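# Seat a loose steel cup fully onto the empty fixture plug

## Task

Take one of the steel cups that is not on a fixture and lower it over the plug of the fixture that has no cup, pushing it until it sits fully down; do not disturb the cups already on the other fixtures, and release the gripper at the end.

## Robot and tools

Robot: two 6-joint arms, left_arm and right_arm, each with a parallel two-finger gripper and a fisheye wrist camera. Joint order on every arm, in every row and every per-joint list: waist, shoulder, elbow, wrist pitch, wrist yaw, wrist roll. Stated ranges (rad): waist -2.880 to 2.880, shoulder 0.000 to 3.142, elbow 0.000 to 3.019, wrist pitch -1.693 to 1.571, wrist yaw -1.571 to 1.571, wrist roll -2.094 to 2.094; the true end may sit up to 0.019 rad either way.

Scene frame: origin on the tabletop midway between the arms, +z up, +x out across the table, left_arm toward +y. Arm bases: left_arm at (+0.035, +0.262, 0) m, right_arm at (+0.050, -0.291, 0) m, both nearly unrotated. The gripper fingers point along its local +z and close along its local y; the reported end-effector point lies between the finger pads, roughly 1 cm short of the tips. Reported hand positions get less accurate at long reach.

Cameras (all 504x504): cam_low (fixed, looking across the table), cam_left_wrist, cam_right_wrist. Pixel (0,0) is top-left.

Row format (used by execute_actions and move): one flat list of 14 numbers, each in [-1, 1]: left_arm's 6 joint numbers then its opening, then right_arm's 6 joint numbers then its opening. Joint numbers are scaled offsets, not angles: 1.0 equals 1.264 rad waist, 1.32 shoulder, 1.276 elbow, 1.83 wrist pitch, 1.686 wrist yaw, 2.022 wrist roll. Opening is absolute, not an offset: +1 fully open, -1 closed; between those the fingers go to where grip_measured would read that value. Optionally 12 more numbers in [0, 1] can follow: per-joint stiffness multipliers, left's 6 then right's 6, kept until changed.

execute_actions(actions): a list of up to 15 actions, run in order. Each action is a list of up to 15 rows; each row lasts one control step of 1/30 s, and if fewer than 15 rows are given the last one repeats to fill 15 steps. Within an action, every row's joint offsets are measured from the joint angles at the start of that action (not from the previous row); for the first action in a call that means the last reported angles. An action that would push any joint more than 0.019 rad beyond its range is rejected for both arms; if the first action is bad or malformed the whole call is rejected. An empty list just returns the current state and images.

move(target, speed, blocking): target is one row as above, with offsets taken from the Joint positions in the latest result that showed them. All joints travel together so they finish at once (the gripper traces a curve); duration is clamped to 0.5–10 s. speed (rad/s, 0.01 to 2, default 0.5) is the peak rate of the joint with the longest travel. The opening is sent at the start. Nothing slows it for obstacles or the other arm. blocking=false returns after 0.5 s while motion continues; until a result shows it ended, use wait or stop before other motion calls. Its result adds a move: line giving the ending (done, off_target, moving, held, fault), limits=held or limits=none, and each arm's joint furthest from target.

wait(seconds): 0 to 10 s; arms hold their last command; a running move keeps going and the wait returns early when it ends. stop(): brakes the running move (needs some stopping room; fingers continue). zoom_image(camera, region): region [x0, y0, x1, y1] in that camera's pixels, at most 504 by 504. read_manual(section): only "licences", returns licence text. finished_scene(scene): pass the current scene's number; irreversible; the result reports success and gives the next task if any.

Results: a state line with each gripper's position (m) and quat_wxyz in the scene frame; Joint positions and Joint velocities per arm (rad, rad/s, then finger gap in m, 0.094 when fully open); Joint targets (what the joints are currently driven toward, which can drift); grip_measured (opening on the command scale, each gripper off by up to about 1 mm); step readings of joint angles, with HELD marking steps where an arm was held back; "joint sent to its limit" when a joint was driven to its end (no such line does not prove more room); "joint command not followed" when a clearance check altered joint targets; MOTOR HOT from 85 °C, and an OVER-TEMPERATURE FAULT at 100 °C, when that arm drops its load and goes limp until cooled; FAULT lines for other stops.

Motion limits: per control step each joint's target is kept within a lead of its measured angle (0.264 waist, 0.32 shoulder, 0.276 elbow, 0.33 wrist pitch, 0.186 wrist yaw, 0.522 wrist roll, rad), and targets are scaled back if they would put the gripper over 70 mm from where it is, so big offsets need several actions. Sending zero offsets can let an arm sag a bit each action; to hold position, first command back to the wanted angles, then zeros, nudging further if a joint stays short.

Gripping: to hold an object command an opening about 0.03 below grip_measured (less for a lighter hold). Pad force tops out around 50–62 N; thin parts get less grip.

Avoid: knocking anything off the table, letting the arms collide or press each other, dropping the cup, fast impacts, and pressing far past a contact (faster moves and deeper targets push harder). Keep loads short to limit motor heat. Brief external tugs on a held part or pushes on loose objects can occur.

Each tool is called after "Request:" as name(argument=value, ...), one argument or row to a line, values as JSON.

## Session

Request:
execute_actions(
  actions=[],
)

Scene clock: 0.00 s.
left_arm: end_effector_position=(+0.0674, +0.5232, +0.1463) grip_measured=+1.000 end_effector_quat_wxyz=(-0.281, +0.793, -0.334, -0.424) | right_arm: end_effector_position=(+0.7083, +0.0455, +0.1463) grip_measured=+1.000 end_effector_quat_wxyz=(+0.058, +0.127, +0.741, +0.657)
Joint names: [waist, shoulder, elbow, wrist pitch, wrist yaw, wrist roll]
Joint positions: left_arm=[ 0.851  0.751  0.366 -0.722 -1.002 -1.22   0.094] | right_arm=[ 0.343  2.089  1.417  0.416 -1.026  1.432  0.094]
Joint velocities: left_arm=[ 0.005 -0.015 -0.022  0.007 -0.022  0.007  0.   ] | right_arm=[-0.015 -0.015  0.007 -0.022  0.007 -0.037  0.   ]
Joint targets: left_arm=[0.851 0.752 0.385 -0.721 -1.001 -1.220] | right_arm=[0.343 2.091 1.438 0.420 -1.026 1.432]
Joint stiffness scale: left_arm=[1. 1. 1. 1. 1. 1.] | right_arm=[1. 1. 1. 1. 1. 1.]

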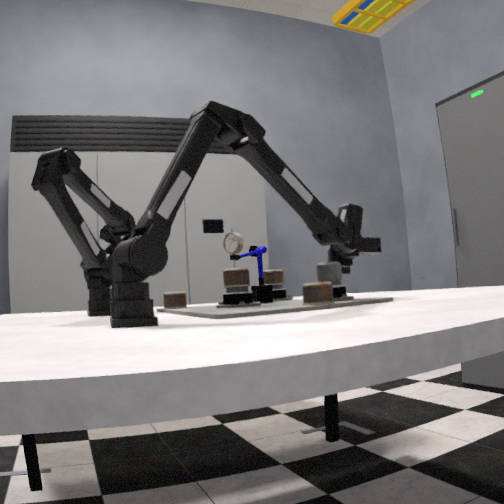

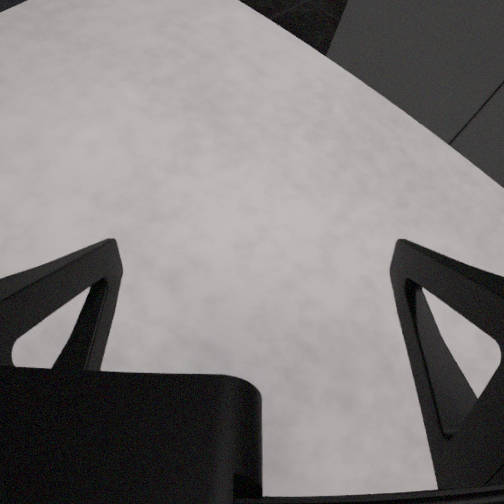

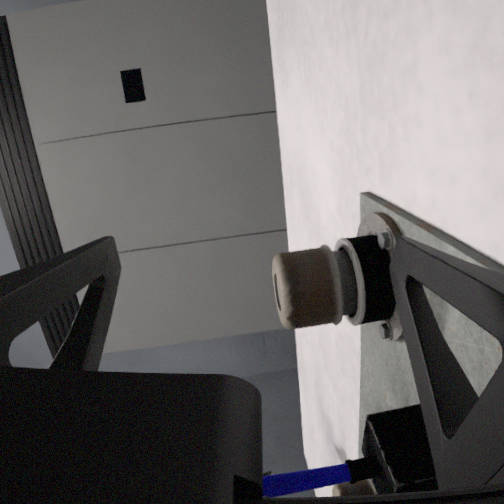

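Request:
zoom_image(
  camera="cam_low",
  region=[150, 190, 410, 330],
)

Region (150, 190, 410, 330) of cam_low's 504x504 image, scaled by 1.938, with more detail than that image has; it fills the top 271 rows of this view, and the rest is white.

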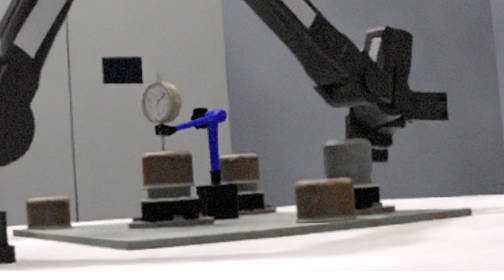

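Request:
move(
  target=[0,0,0,0,0,0,1,0,-0.2,0.016,0,0,0,1],
  speed=0.6,
)

Request:
move(
  target=[0,0,0,0,0,0,1,-0.05,-0.51,0.016,-0.86,0.608,-0.708,1],
  speed=1.2,
)

Scene clock: 16.57 s.
left_arm: end_effector_position=(+0.0674, +0.5232, +0.1463) grip_measured=+1.000 end_effector_quat_wxyz=(-0.281, +0.793, -0.334, -0.424) | right_arm: end_effector_position=(+0.6764, +0.0365, +0.3444) grip_measured=+1.000 end_effector_quat_wxyz=(+0.154, +0.037, +0.701, +0.696)
Joint names: [waist, shoulder, elbow, wrist pitch, wrist yaw, wrist roll]
Joint positions: left_arm=[ 0.851  0.751  0.366 -0.722 -1.002 -1.22   0.094] | right_arm=[ 0.343  1.803  1.417  0.416 -1.026  1.432  0.094]
Joint velocities: left_arm=[-0.015 -0.015  0.007 -0.012 -0.051  0.022  0.   ] | right_arm=[-0.015  0.005  0.002  0.012  0.037 -0.007  0.   ]
Joint targets: left_arm=[0.851 0.751 0.366 -0.722 -1.002 -1.220] | right_arm=[0.343 1.825 1.437 0.416 -1.026 1.432]
Joint stiffness scale: left_arm=[1. 1. 1. 1. 1. 1.] | right_arm=[1. 1. 1. 1. 1. 1.]
move: off_target (right_arm); limits=none; left_arm: farthest joint: the waist, 0.000 radians from its target (0.000 radians at the start); right_arm: farthest joint: the shoulder, 0.022 radians from its target (0.264 radians at the start)
camera_calibration (this result's frames):
cam_right_wrist: T_world_to_cam=[[0.162103, -0.0186672, -0.986597, 0.226162], [-0.928046, -0.34266, -0.145999, 0.693852], [-0.335342, 0.939274, -0.0728701, 0.341933], [0, 0, 0, 1]] pos_world=[0.721929, -0.0791923, 0.349349]

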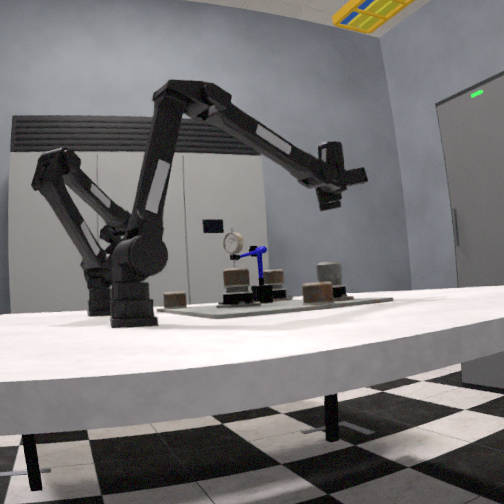

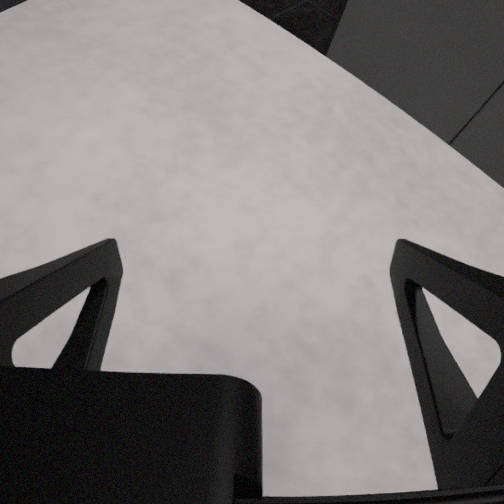

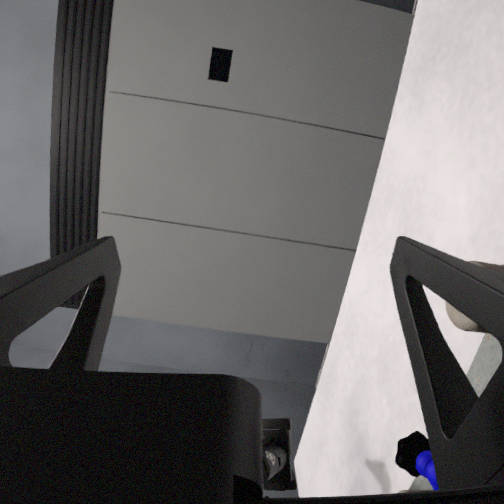

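Scene clock: 18.87 s.
left_arm: end_effector_position=(+0.0674, +0.5232, +0.1463) grip_measured=+1.000 end_effector_quat_wxyz=(-0.281, +0.793, -0.334, -0.424) | right_arm: end_effector_position=(+0.4849, -0.1950, +0.4295) grip_measured=+1.000 end_effector_quat_wxyz=(+0.353, -0.098, +0.929, +0.043)
Joint names: [waist, shoulder, elbow, wrist pitch, wrist yaw, wrist roll]
Joint positions: left_arm=[ 0.851  0.751  0.366 -0.722 -1.002 -1.22   0.094] | right_arm=[ 0.286  1.118  1.417 -1.142 -0.005  0.01   0.094]
Joint velocities: left_arm=[-0.005  0.005 -0.017 -0.007 -0.081 -0.051  0.   ] | right_arm=[-0.005  0.005  0.002 -0.007 -0.051 -0.022  0.   ]
Joint targets: left_arm=[0.851 0.751 0.366 -0.722 -1.002 -1.220] | right_arm=[0.280 1.129 1.437 -1.158 -0.001 0.000]
Joint stiffness scale: left_arm=[1. 1. 1. 1. 1. 1.] | right_arm=[1. 1. 1. 1. 1. 1.]
move: off_target (right_arm); limits=none; left_arm: farthest joint: the waist, 0.000 radians from its target (0.000 radians at the start); right_arm: farthest joint: the elbow, 0.021 radians from its target (0.021 radians at the start)
camera_calibration (this result's frames):
cam_right_wrist: T_world_to_cam=[[0.215843, -0.976223, -0.0199927, -0.291112], [-0.971232, -0.21254, -0.107405, 0.478961], [0.100602, 0.0426003, -0.994014, 0.510818], [0, 0, 0, 1]] pos_world=[0.476627, -0.204153, 0.553383]

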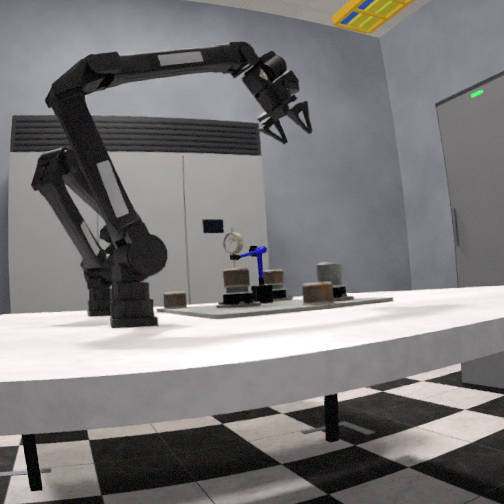

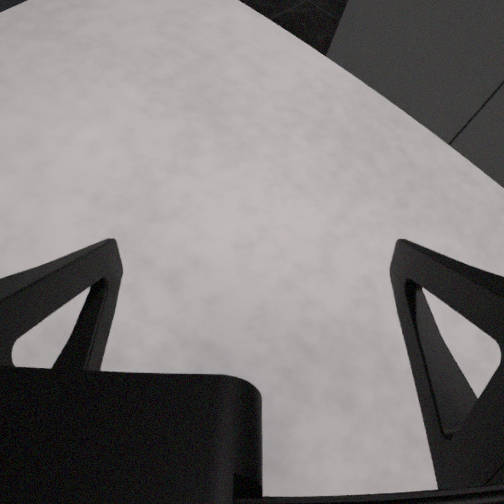

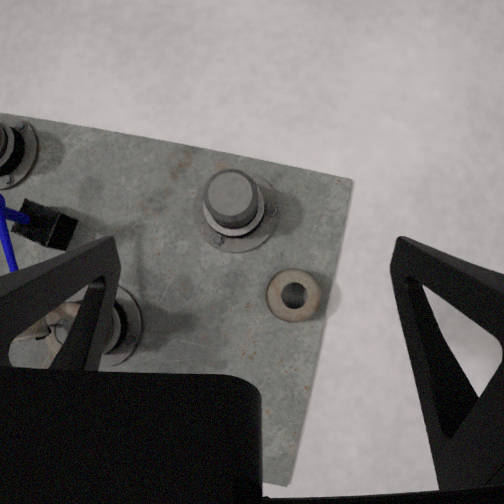

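Request:
move(
  target=[0,0,0,0,0,0,1,-0.084,0.324,-0.2,-0.028,0.003,-0.005,1],
  speed=0.6,
)

Scene clock: 28.87 s.
left_arm: end_effector_position=(+0.0674, +0.5232, +0.1463) grip_measured=+1.000 end_effector_quat_wxyz=(-0.281, +0.793, -0.334, -0.424) | right_arm: end_effector_position=(+0.4792, -0.2421, +0.1175) grip_measured=+1.000 end_effector_quat_wxyz=(-0.003, -0.052, +0.999, +0.002)
Joint names: [waist, shoulder, elbow, wrist pitch, wrist yaw, wrist roll]
Joint positions: left_arm=[ 0.851  0.751  0.366 -0.722 -1.002 -1.22   0.094] | right_arm=[ 0.183  1.549  1.153 -1.18  -0.004  0.009  0.094]
Joint velocities: left_arm=[-0.005 -0.005  0.017  0.002 -0.007 -0.095  0.   ] | right_arm=[-0.005  0.005 -0.012  0.002 -0.037 -0.066  0.   ]
Joint targets: left_arm=[0.851 0.751 0.366 -0.722 -1.002 -1.220] | right_arm=[0.180 1.546 1.162 -1.193 -0.000 -0.001]
Joint stiffness scale: left_arm=[1. 1. 1. 1. 1. 1.] | right_arm=[1. 1. 1. 1. 1. 1.]
move: done; limits=none; left_arm: farthest joint: the waist, 0.000 radians from its target (0.000 radians at the start); right_arm: farthest joint: the wrist pitch, 0.013 radians from its target (0.051 radians at the start)
camera_calibration (this result's frames):
cam_right_wrist: T_world_to_cam=[[0.101627, -0.994722, -0.0141762, -0.292586], [-0.805543, -0.0906441, 0.585563, 0.2986], [-0.583757, -0.0480892, -0.810503, 0.487612], [0, 0, 0, 1]] pos_world=[0.554916, -0.240527, 0.216214]

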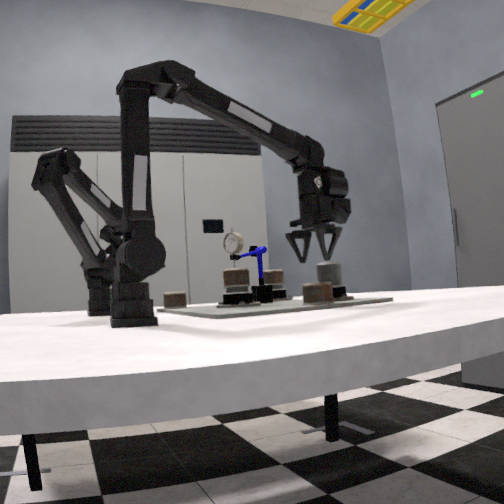

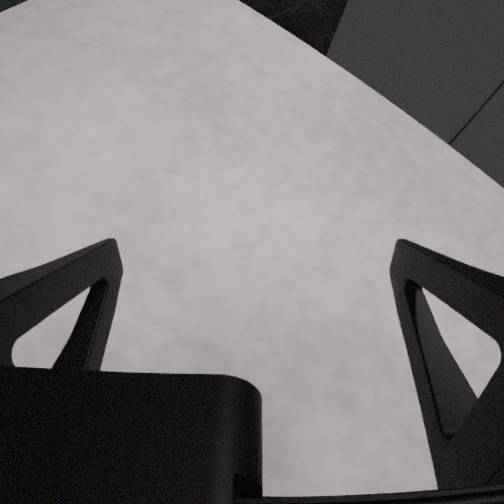

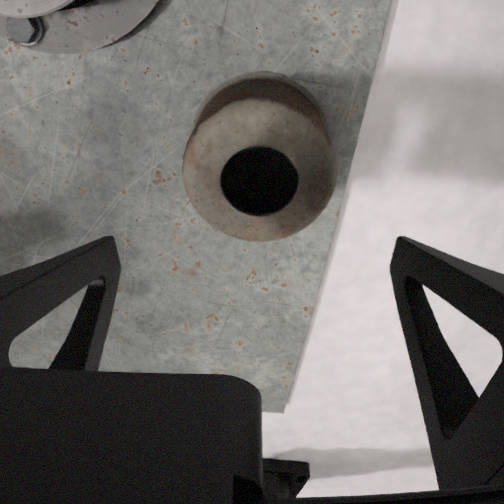

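Request:
move(
  target=[0,0,0,0,0,0,1,-0.006,0.08,-0.089,0.135,0,0,1],
  speed=0.3,
)

Scene clock: 36.13 s.
left_arm: end_effector_position=(+0.0674, +0.5232, +0.1463) grip_measured=+1.000 end_effector_quat_wxyz=(-0.281, +0.793, -0.334, -0.424) | right_arm: end_effector_position=(+0.4835, -0.2416, +0.0443) grip_measured=+1.000 end_effector_quat_wxyz=(+0.013, -0.052, +0.999, +0.003)
Joint names: [waist, shoulder, elbow, wrist pitch, wrist yaw, wrist roll]
Joint positions: left_arm=[ 0.851  0.751  0.366 -0.722 -1.002 -1.22   0.094] | right_arm=[ 0.183  1.635  1.04  -0.95  -0.004  0.009  0.094]
Joint velocities: left_arm=[-0.005  0.005  0.012  0.002 -0.051  0.066  0.   ] | right_arm=[ 0.005 -0.005 -0.002  0.007 -0.037  0.007  0.   ]
Joint targets: left_arm=[0.851 0.751 0.366 -0.722 -1.002 -1.220] | right_arm=[0.175 1.654 1.039 -0.934 -0.004 0.009]
Joint stiffness scale: left_arm=[1. 1. 1. 1. 1. 1.] | right_arm=[1. 1. 1. 1. 1. 1.]
move: done; limits=none; left_arm: farthest joint: the waist, 0.000 radians from its target (0.000 radians at the start); right_arm: farthest joint: the shoulder, 0.020 radians from its target (0.106 radians at the start)
camera_calibration (this result's frames):
cam_right_wrist: T_world_to_cam=[[0.102084, -0.994669, -0.0145444, -0.293764], [-0.823769, -0.0927223, 0.559291, 0.354449], [-0.557659, -0.0451133, -0.828843, 0.419788], [0, 0, 0, 1]] pos_world=[0.556071, -0.240395, 0.145426]

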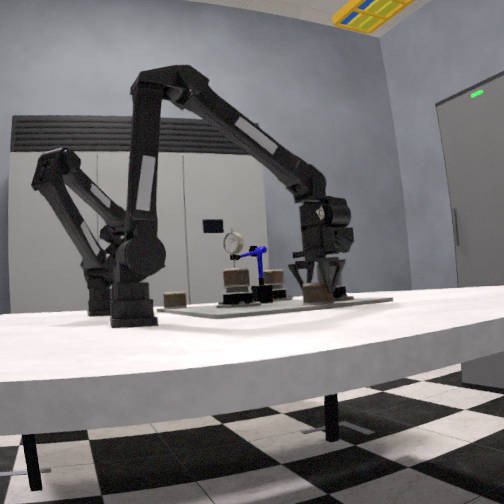

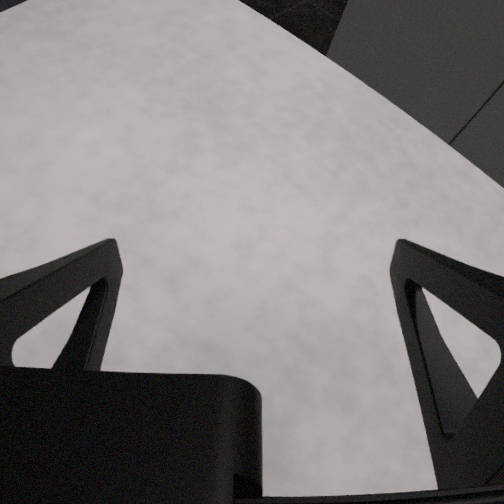

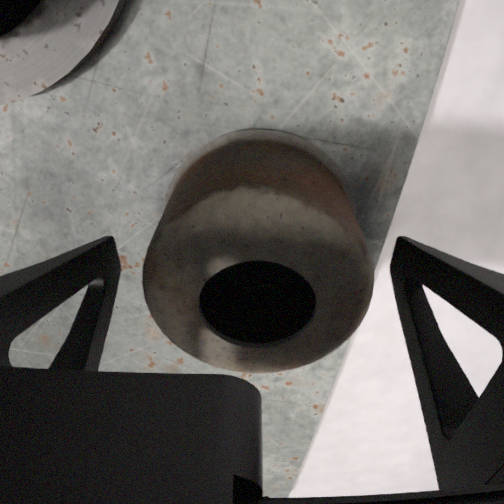

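Request:
move(
  target=[0,0,0,0,0,0,1,-0.006,0.032,-0.011,0,0,0,1],
  speed=0.1,
)

Scene clock: 39.07 s.
left_arm: end_effector_position=(+0.0674, +0.5232, +0.1463) grip_measured=+1.000 end_effector_quat_wxyz=(-0.281, +0.793, -0.334, -0.424) | right_arm: end_effector_position=(+0.4761, -0.2425, +0.0321) grip_measured=+1.000 end_effector_quat_wxyz=(-0.003, -0.052, +0.999, +0.002)
Joint names: [waist, shoulder, elbow, wrist pitch, wrist yaw, wrist roll]
Joint positions: left_arm=[ 0.851  0.751  0.366 -0.722 -1.002 -1.22   0.094] | right_arm=[ 0.183  1.656  1.028 -0.95  -0.004  0.009  0.094]
Joint velocities: left_arm=[-0.015 -0.015 -0.007 -0.012 -0.037 -0.095  0.   ] | right_arm=[-0.005 -0.015  0.007 -0.012  0.037  0.037  0.   ]
Joint targets: left_arm=[0.851 0.751 0.366 -0.722 -1.002 -1.220] | right_arm=[0.175 1.677 1.026 -0.950 -0.004 0.009]
Joint stiffness scale: left_arm=[1. 1. 1. 1. 1. 1.] | right_arm=[1. 1. 1. 1. 1. 1.]
move: off_target (right_arm); limits=none; left_arm: farthest joint: the waist, 0.000 radians from its target (0.000 radians at the start); right_arm: farthest joint: the shoulder, 0.022 radians from its target (0.042 radians at the start)
camera_calibration (this result's frames):
cam_right_wrist: T_world_to_cam=[[0.101621, -0.994722, -0.0141717, -0.293829], [-0.805321, -0.0906188, 0.585872, 0.346008], [-0.584065, -0.0481243, -0.810279, 0.416786], [0, 0, 0, 1]] pos_world=[0.551937, -0.240866, 0.130832]

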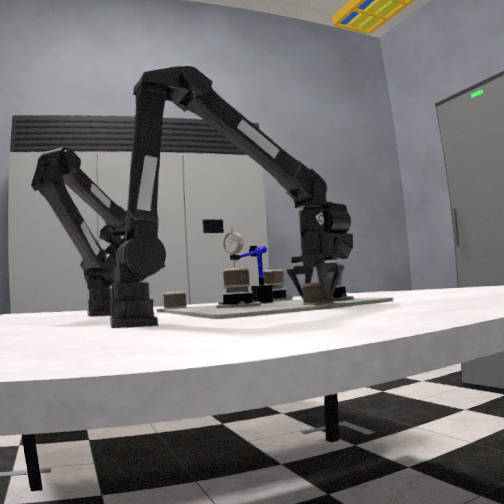

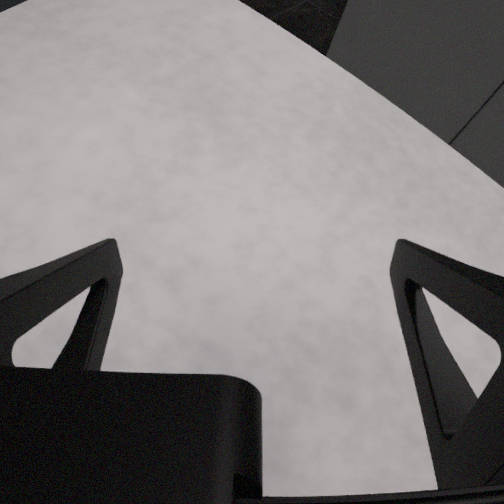

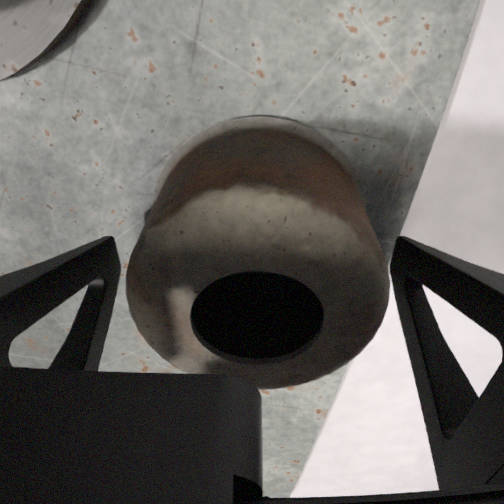

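Request:
execute_actions(
  actions=[
    [[0,0,0,0,0,0,1,0,0,0.005,0,0,0,0.8],[0,0,0,0,0,0,1,0,0,0.005,0,0,0,0.65],[0,0,0,0,0,0,1,0,0,0.005,0,0,0,0.6],[0,0,0,0,0,0,1,0,0,0.005,0,0,0,0.56],[0,0,0,0,0,0,1,0,0,0.005,0,0,0,0.53],[0,0,0,0,0,0,1,0,0,0.005,0,0,0,0.5],[0,0,0,0,0,0,1,0,0,0.005,0,0,0,0.47],[0,0,0,0,0,0,1,0,0,0.005,0,0,0,0.44],[0,0,0,0,0,0,1,0,0,0.005,0,0,0,0.4]],
  ],
)

Scene clock: 42.70 s.
left_arm: end_effector_position=(+0.0674, +0.5232, +0.1463) grip_measured=+1.000 end_effector_quat_wxyz=(-0.281, +0.793, -0.334, -0.424) | right_arm: end_effector_position=(+0.4762, -0.2426, +0.0321) grip_measured=+0.476 end_effector_quat_wxyz=(-0.003, -0.052, +0.999, +0.002)
Joint names: [waist, shoulder, elbow, wrist pitch, wrist yaw, wrist roll]
Joint positions: left_arm=[ 0.851  0.751  0.366 -0.722 -1.002 -1.22   0.094] | right_arm=[ 0.183  1.656  1.028 -0.95  -0.004  0.009  0.069]
Joint velocities: left_arm=[-0.015 -0.005 -0.007 -0.002  0.066 -0.007  0.   ] | right_arm=[-0.005 -0.005 -0.007 -0.012  0.037 -0.081  0.001]
Joint targets: left_arm=[0.851 0.751 0.366 -0.722 -1.002 -1.220] | right_arm=[0.183 1.656 1.035 -0.950 -0.004 0.009]
Joint stiffness scale: left_arm=[1. 1. 1. 1. 1. 1.] | right_arm=[1. 1. 1. 1. 1. 1.]
Step readings (joint positions):
0: left_arm=[0.851 0.751 0.366 -0.722 -1.002 -1.220] | right_arm=[0.183 1.656 1.028 -0.950 -0.004 0.009]
1: left_arm=[0.851 0.751 0.366 -0.722 -1.002 -1.220] | right_arm=[0.183 1.656 1.028 -0.950 -0.004 0.009]
2: left_arm=[0.851 0.751 0.366 -0.722 -1.002 -1.220] | right_arm=[0.183 1.656 1.028 -0.950 -0.004 0.009]
4: left_arm=[0.851 0.751 0.366 -0.722 -1.002 -1.220] | right_arm=[0.183 1.656 1.028 -0.950 -0.004 0.009]
8: left_arm=[0.851 0.751 0.366 -0.722 -1.002 -1.220] | right_arm=[0.183 1.656 1.028 -0.950 -0.004 0.009]
15: Joint positions above
camera_calibration (this result's frames):
cam_right_wrist: T_world_to_cam=[[0.101627, -0.994732, -0.0134089, -0.29399], [-0.805371, -0.0901783, 0.585871, 0.34614], [-0.583994, -0.0487411, -0.810293, 0.416605], [0, 0, 0, 1]] pos_world=[0.551943, -0.240921, 0.130837]

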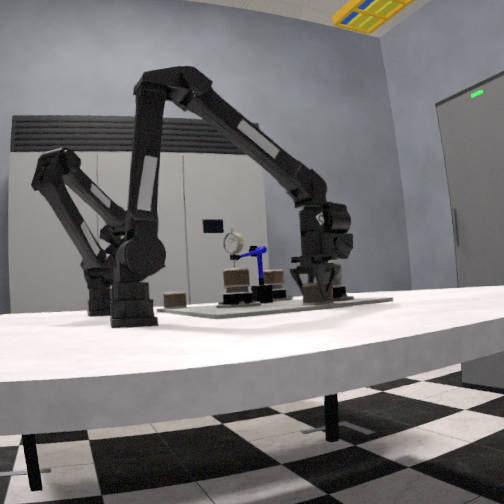

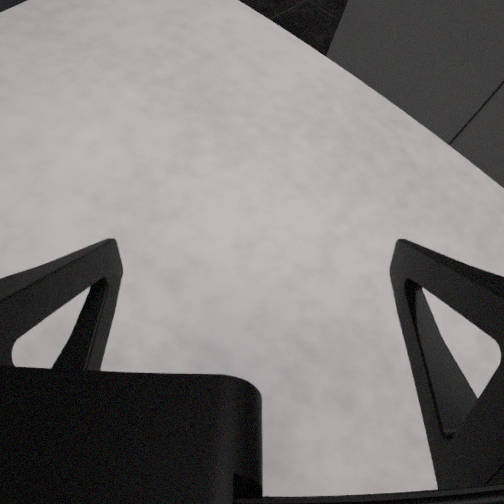

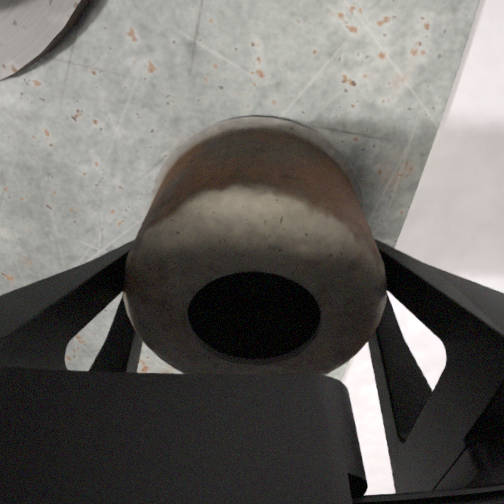

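Request:
move(
  target=[0,0,0,0,0,0,1,0,-0.116,0.19,-0.2,0,0,0.42],
  speed=0.4,
)

Request:
move(
  target=[0,0,0,0,0,0,1,0.135,0.24,0.325,-0.048,0,0,0.42],
  speed=0.3,
)

Scene clock: 49.00 s.
left_arm: end_effector_position=(+0.0674, +0.5232, +0.1463) grip_measured=+1.000 end_effector_quat_wxyz=(-0.281, +0.793, -0.334, -0.424) | right_arm: end_effector_position=(+0.4745, -0.2428, +0.1514) grip_measured=+0.476 end_effector_quat_wxyz=(-0.018, -0.052, +0.998, +0.001)
Joint names: [waist, shoulder, elbow, wrist pitch, wrist yaw, wrist roll]
Joint positions: left_arm=[ 0.851  0.751  0.366 -0.722 -1.002 -1.22   0.094] | right_arm=[ 0.183  1.525  1.22  -1.301 -0.004  0.009  0.069]
Joint velocities: left_arm=[-0.005 -0.005 -0.012 -0.017 -0.007  0.037  0.   ] | right_arm=[-0.005 -0.005  0.012 -0.007 -0.007  0.022 -0.002]
Joint targets: left_arm=[0.851 0.751 0.366 -0.722 -1.002 -1.220] | right_arm=[0.183 1.502 1.271 -1.316 -0.004 0.009]
Joint stiffness scale: left_arm=[1. 1. 1. 1. 1. 1.] | right_arm=[1. 1. 1. 1. 1. 1.]
move: off_target (right_arm); limits=none; left_arm: farthest joint: the waist, 0.000 radians from its target (0.000 radians at the start); right_arm: farthest joint: the elbow, 0.051 radians from its target (0.242 radians at the start)
camera_calibration (this result's frames):
cam_right_wrist: T_world_to_cam=[[0.101231, -0.994777, -0.0130497, -0.292288], [-0.787466, -0.0881366, 0.610024, 0.263317], [-0.607989, -0.0514771, -0.792275, 0.520276], [0, 0, 0, 1]] pos_world=[0.553264, -0.240771, 0.247758]

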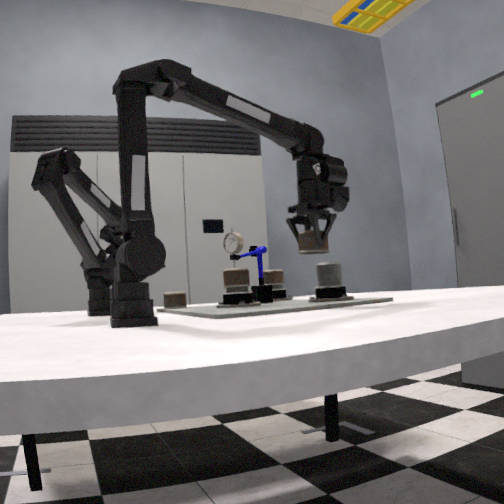

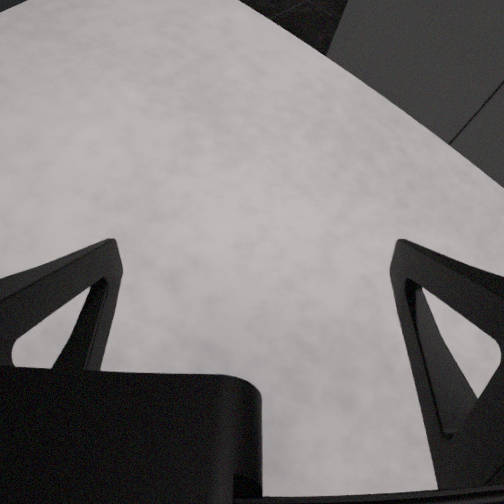

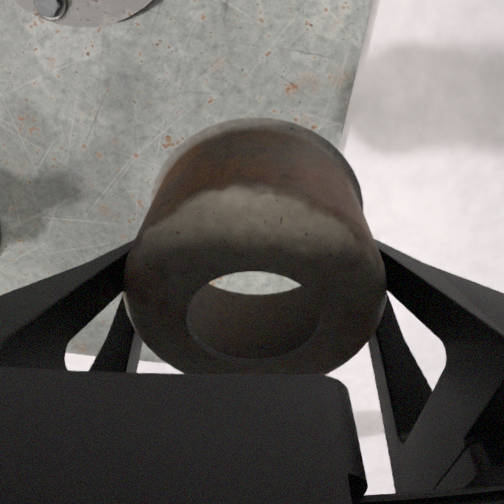

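Scene clock: 50.83 s.
left_arm: end_effector_position=(+0.0674, +0.5232, +0.1463) grip_measured=+1.000 end_effector_quat_wxyz=(-0.281, +0.793, -0.334, -0.424) | right_arm: end_effector_position=(+0.5684, -0.1404, +0.1384) grip_measured=+0.476 end_effector_quat_wxyz=(-0.028, -0.137, +0.990, -0.002)
Joint names: [waist, shoulder, elbow, wrist pitch, wrist yaw, wrist roll]
Joint positions: left_arm=[ 0.851  0.751  0.366 -0.722 -1.002 -1.22   0.094] | right_arm=[ 0.352  1.829  1.577 -1.375 -0.004  0.009  0.069]
Joint velocities: left_arm=[ 0.005 -0.005  0.022  0.007 -0.081  0.066  0.   ] | right_arm=[ 0.005  0.005 -0.007 -0.007  0.022 -0.037  0.001]
Joint targets: left_arm=[0.851 0.751 0.366 -0.722 -1.002 -1.220] | right_arm=[0.354 1.842 1.634 -1.389 -0.004 0.009]
Joint stiffness scale: left_arm=[1. 1. 1. 1. 1. 1.] | right_arm=[1. 1. 1. 1. 1. 1.]
move: off_target (right_arm); limits=none; left_arm: farthest joint: the waist, 0.000 radians from its target (0.000 radians at the start); right_arm: farthest joint: the elbow, 0.058 radians from its target (0.415 radians at the start)
camera_calibration (this result's frames):
cam_right_wrist: T_world_to_cam=[[0.267217, -0.963551, -0.012802, -0.290114], [-0.749342, -0.216128, 0.625919, 0.312338], [-0.605872, -0.157663, -0.779783, 0.554464], [0, 0, 0, 1]] pos_world=[0.647506, -0.124616, 0.233149]

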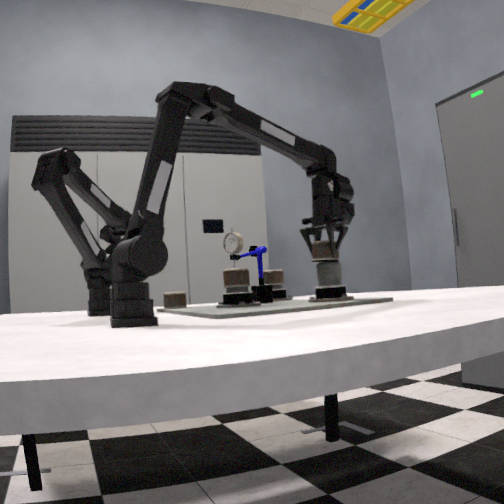

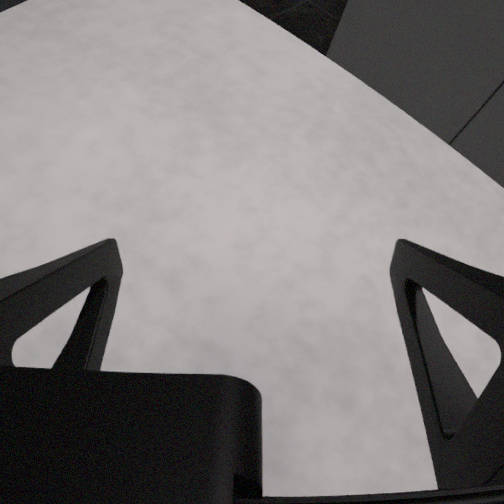

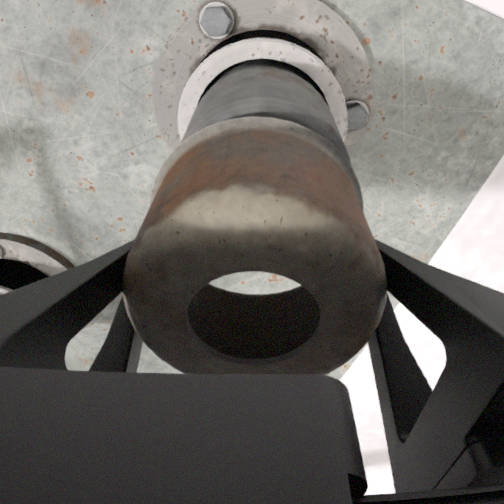

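Request:
move(
  target=[0,0,0,0,0,0,1,-0.013,0,0.03,0.036,0,0,0.42],
  speed=0.1,
)

Request:
zoom_image(
  camera="cam_low",
  region=[290, 220, 380, 310],
)

Scene clock: 54.30 s.
left_arm: end_effector_position=(+0.0674, +0.5232, +0.1463) grip_measured=+1.000 end_effector_quat_wxyz=(-0.281, +0.793, -0.334, -0.424) | right_arm: end_effector_position=(+0.5817, -0.1423, +0.1380) grip_measured=+0.476 end_effector_quat_wxyz=(-0.003, -0.132, +0.991, +0.001)
Joint names: [waist, shoulder, elbow, wrist pitch, wrist yaw, wrist roll]
Joint positions: left_arm=[ 0.851  0.751  0.366 -0.722 -1.002 -1.22   0.094] | right_arm=[ 0.342  1.829  1.577 -1.325 -0.004  0.009  0.069]
Joint velocities: left_arm=[ 0.005 -0.015 -0.007 -0.007  0.022 -0.051  0.   ] | right_arm=[ 0.005  0.005 -0.007 -0.002 -0.007  0.066  0.   ]
Joint targets: left_arm=[0.851 0.751 0.366 -0.722 -1.002 -1.220] | right_arm=[0.336 1.829 1.615 -1.309 -0.004 0.009]
Joint stiffness scale: left_arm=[1. 1. 1. 1. 1. 1.] | right_arm=[1. 1. 1. 1. 1. 1.]
move: off_target (right_arm); limits=none; left_arm: farthest joint: the waist, 0.000 radians from its target (0.000 radians at the start); right_arm: farthest joint: the elbow, 0.038 radians from its target (0.038 radians at the start)
camera_calibration (this result's frames):
cam_right_wrist: T_world_to_cam=[[0.258278, -0.965978, -0.0134045, -0.29051], [-0.78062, -0.216852, 0.58618, 0.345725], [-0.569144, -0.140934, -0.81007, 0.547116], [0, 0, 0, 1]] pos_world=[0.6563, -0.128548, 0.236651]

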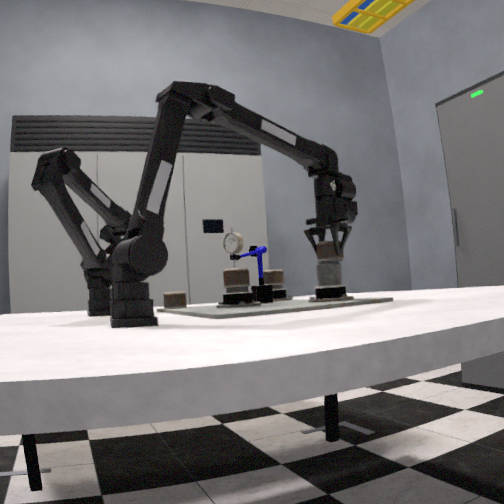

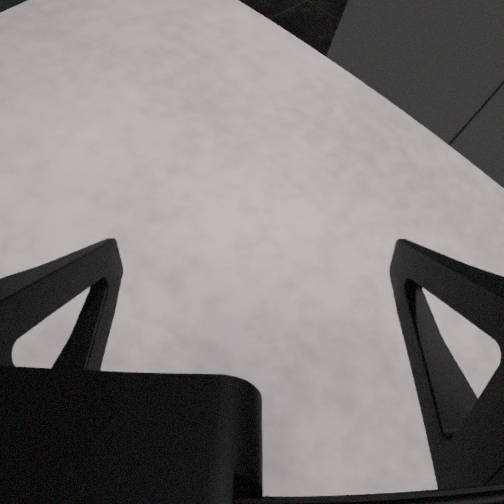

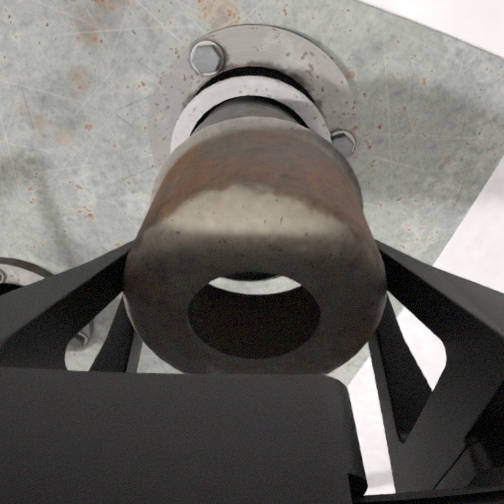

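Region (290, 220, 380, 310) of cam_low's 504x504 image, scaled by 5.600, with more detail than that image has.

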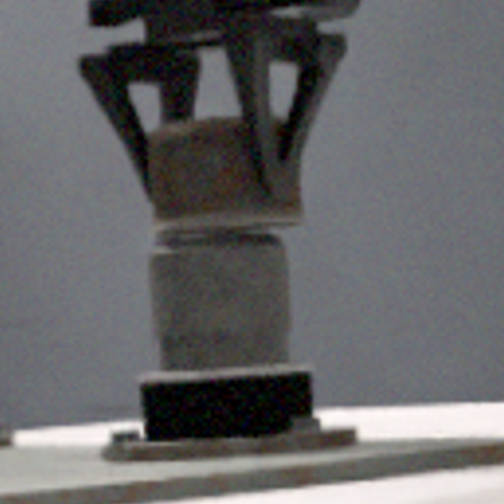

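Request:
move(
  target=[0,0,0,0,0,0,1,0.009,-0.028,-0.011,0.011,0,0,0.42],
  speed=0.05,
)

Request:
zoom_image(
  camera="cam_low",
  region=[290, 220, 380, 310],
)

Scene clock: 60.83 s.
left_arm: end_effector_position=(+0.0674, +0.5232, +0.1463) grip_measured=+1.000 end_effector_quat_wxyz=(-0.281, +0.793, -0.334, -0.424) | right_arm: end_effector_position=(+0.5763, -0.1416, +0.1314) grip_measured=+0.476 end_effector_quat_wxyz=(-0.010, -0.134, +0.991, +0.000)
Joint names: [waist, shoulder, elbow, wrist pitch, wrist yaw, wrist roll]
Joint positions: left_arm=[ 0.851  0.751  0.366 -0.722 -1.002 -1.22   0.094] | right_arm=[ 0.346  1.829  1.559 -1.32  -0.004  0.009  0.069]
Joint velocities: left_arm=[-0.005 -0.005  0.002 -0.017  0.066  0.037  0.   ] | right_arm=[ 0.005 -0.005 -0.007 -0.007 -0.007  0.022  0.001]
Joint targets: left_arm=[0.851 0.751 0.366 -0.722 -1.002 -1.220] | right_arm=[0.354 1.793 1.563 -1.305 -0.004 0.009]
Joint stiffness scale: left_arm=[1. 1. 1. 1. 1. 1.] | right_arm=[1. 1. 1. 1. 1. 1.]
move: off_target (right_arm); limits=none; left_arm: farthest joint: the waist, 0.000 radians from its target (0.000 radians at the start); right_arm: farthest joint: the shoulder, 0.037 radians from its target (0.037 radians at the start)
camera_calibration (this result's frames):
cam_right_wrist: T_world_to_cam=[[0.26179, -0.965034, -0.0132467, -0.29048], [-0.772189, -0.21767, 0.596945, 0.339087], [-0.578956, -0.146045, -0.802173, 0.542686], [0, 0, 0, 1]] pos_world=[0.652075, -0.127257, 0.229063]

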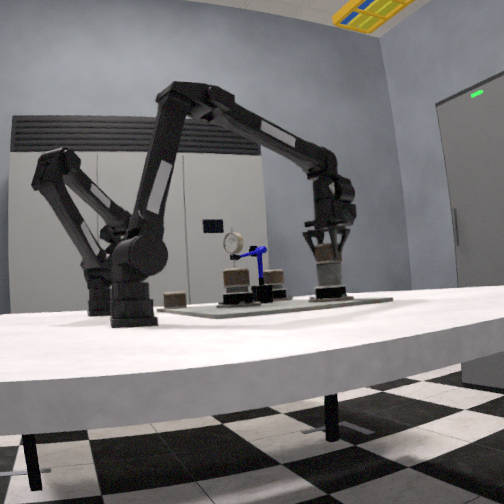

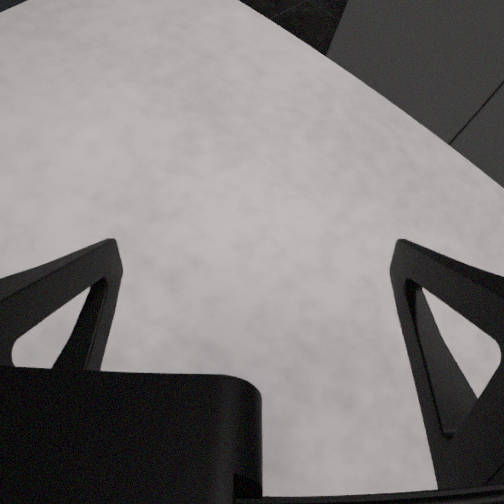

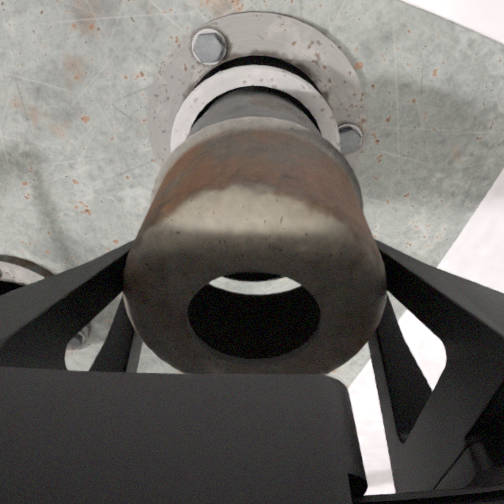

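Region (290, 220, 380, 310) of cam_low's 504x504 image, scaled by 5.600, with more detail than that image has.

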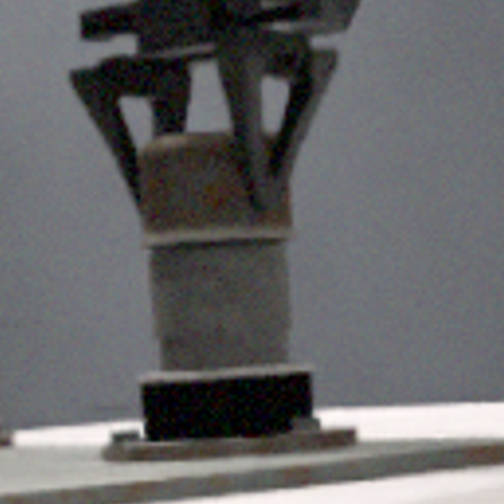

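Request:
move(
  target=[0,0,0,0,0,0,1,0,0,-0.022,0.034,0,0,0.42],
  speed=0.06,
)

Request:
zoom_image(
  camera="cam_low",
  region=[290, 220, 380, 310],
)

Scene clock: 64.43 s.
left_arm: end_effector_position=(+0.0674, +0.5232, +0.1463) grip_measured=+1.000 end_effector_quat_wxyz=(-0.281, +0.793, -0.334, -0.424) | right_arm: end_effector_position=(+0.5760, -0.1409, +0.1199) grip_measured=+0.476 end_effector_quat_wxyz=(-0.004, -0.134, +0.991, +0.003)
Joint names: [waist, shoulder, elbow, wrist pitch, wrist yaw, wrist roll]
Joint positions: left_arm=[ 0.851  0.751  0.366 -0.722 -1.002 -1.22   0.094] | right_arm=[ 0.347  1.829  1.528 -1.275 -0.007  0.009  0.069]
Joint velocities: left_arm=[-0.015 -0.015 -0.002 -0.017 -0.051  0.007  0.   ] | right_arm=[-0.005 -0.015 -0.002  0.007 -0.051  0.022 -0.002]
Joint targets: left_arm=[0.851 0.751 0.366 -0.722 -1.002 -1.220] | right_arm=[0.346 1.829 1.531 -1.258 -0.004 0.009]
Joint stiffness scale: left_arm=[1. 1. 1. 1. 1. 1.] | right_arm=[1. 1. 1. 1. 1. 1.]
move: done; limits=none; left_arm: farthest joint: the waist, 0.000 radians from its target (0.000 radians at the start); right_arm: farthest joint: the wrist pitch, 0.018 radians from its target (0.062 radians at the start)
camera_calibration (this result's frames):
cam_right_wrist: T_world_to_cam=[[0.262298, -0.964847, -0.0164556, -0.289781], [-0.779218, -0.221832, 0.586183, 0.350635], [-0.569227, -0.140932, -0.810012, 0.529447], [0, 0, 0, 1]] pos_world=[0.650606, -0.127196, 0.218553]

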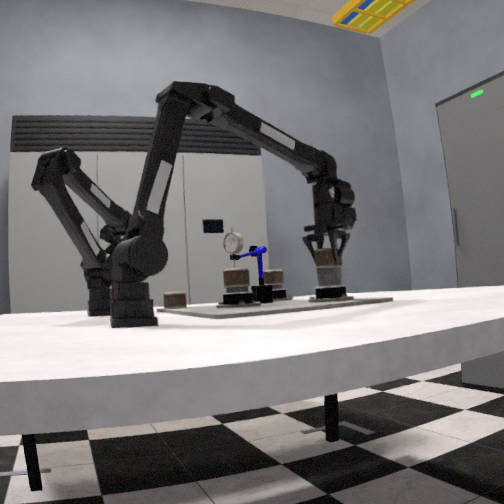

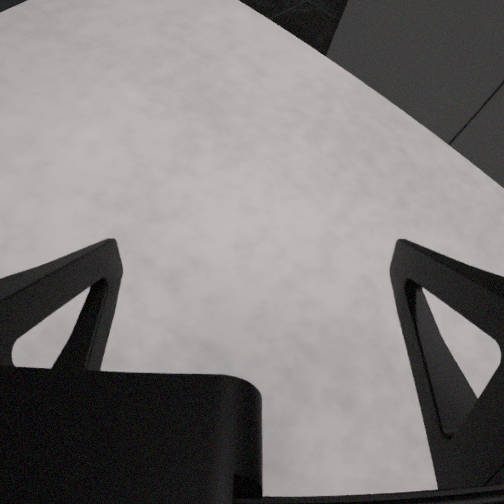

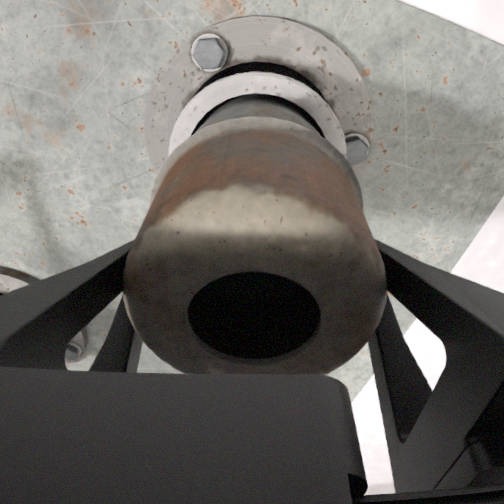

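Region (290, 220, 380, 310) of cam_low's 504x504 image, scaled by 5.600, with more detail than that image has.

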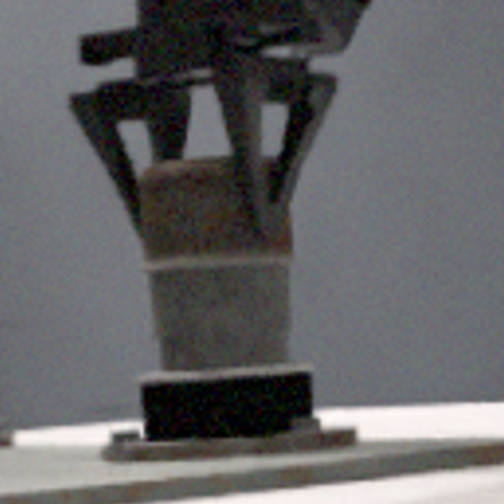

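Request:
move(
  target=[0,0,0,0,0,0,1,0,0.036,-0.042,0.056,0,0,0.42],
  speed=0.08,
)

Request:
zoom_image(
  camera="cam_low",
  region=[290, 220, 380, 310],
)

Scene clock: 68.80 s.
left_arm: end_effector_position=(+0.0674, +0.5232, +0.1463) grip_measured=+1.000 end_effector_quat_wxyz=(-0.281, +0.793, -0.334, -0.424) | right_arm: end_effector_position=(+0.5759, -0.1406, +0.0867) grip_measured=+0.476 end_effector_quat_wxyz=(-0.001, -0.134, +0.991, +0.004)
Joint names: [waist, shoulder, elbow, wrist pitch, wrist yaw, wrist roll]
Joint positions: left_arm=[ 0.851  0.751  0.366 -0.722 -1.002 -1.22   0.094] | right_arm=[ 0.347  1.856  1.474 -1.191 -0.007  0.009  0.069]
Joint velocities: left_arm=[-0.005 -0.005  0.017  0.002 -0.037  0.022  0.   ] | right_arm=[-0.005 -0.005  0.007  0.002 -0.022 -0.007  0.   ]
Joint targets: left_arm=[0.851 0.751 0.366 -0.722 -1.002 -1.220] | right_arm=[0.347 1.877 1.474 -1.173 -0.007 0.009]
Joint stiffness scale: left_arm=[1. 1. 1. 1. 1. 1.] | right_arm=[1. 1. 1. 1. 1. 1.]
move: off_target (right_arm); limits=none; left_arm: farthest joint: the waist, 0.000 radians from its target (0.000 radians at the start); right_arm: farthest joint: the shoulder, 0.021 radians from its target (0.047 radians at the start)
camera_calibration (this result's frames):
cam_right_wrist: T_world_to_cam=[[0.262734, -0.964714, -0.017272, -0.29015], [-0.781584, -0.223288, 0.582468, 0.371589], [-0.565771, -0.139535, -0.81267, 0.500958], [0, 0, 0, 1]] pos_world=[0.650088, -0.127039, 0.185664]

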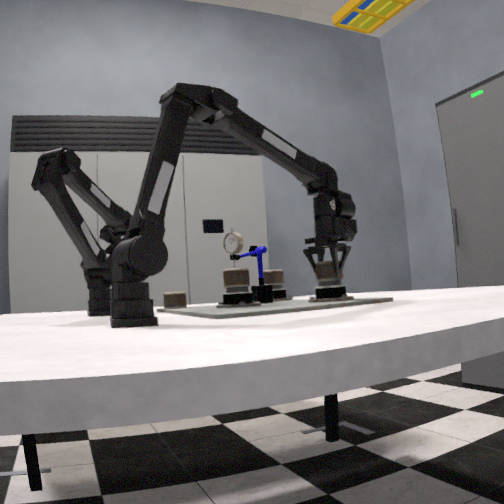

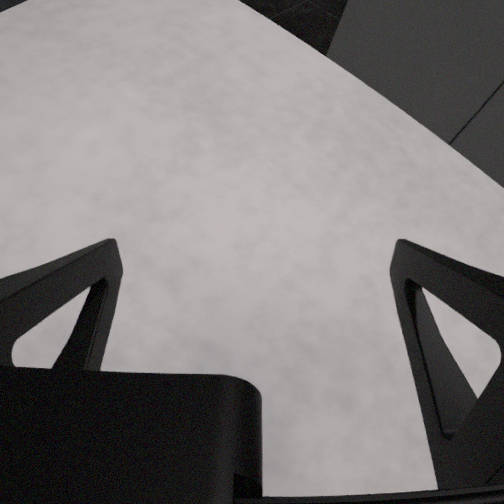

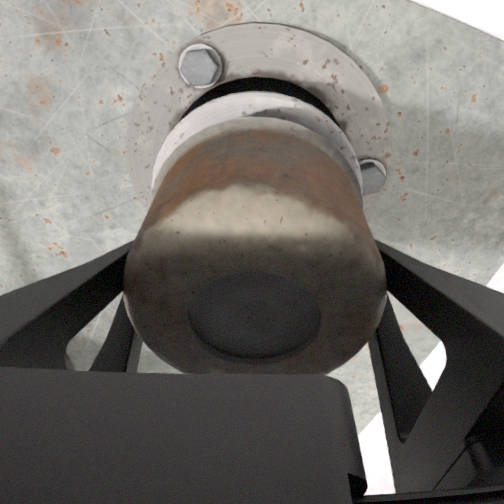

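Region (290, 220, 380, 310) of cam_low's 504x504 image, scaled by 5.600, with more detail than that image has.

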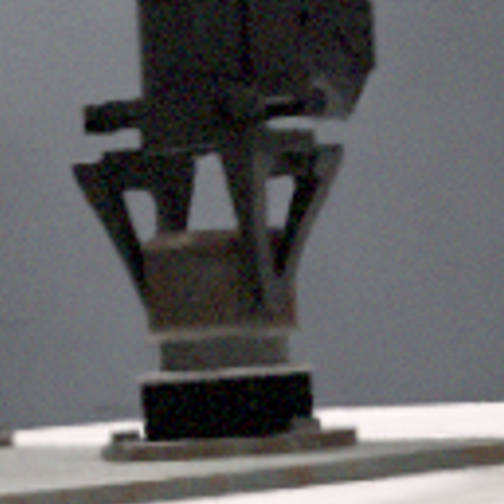

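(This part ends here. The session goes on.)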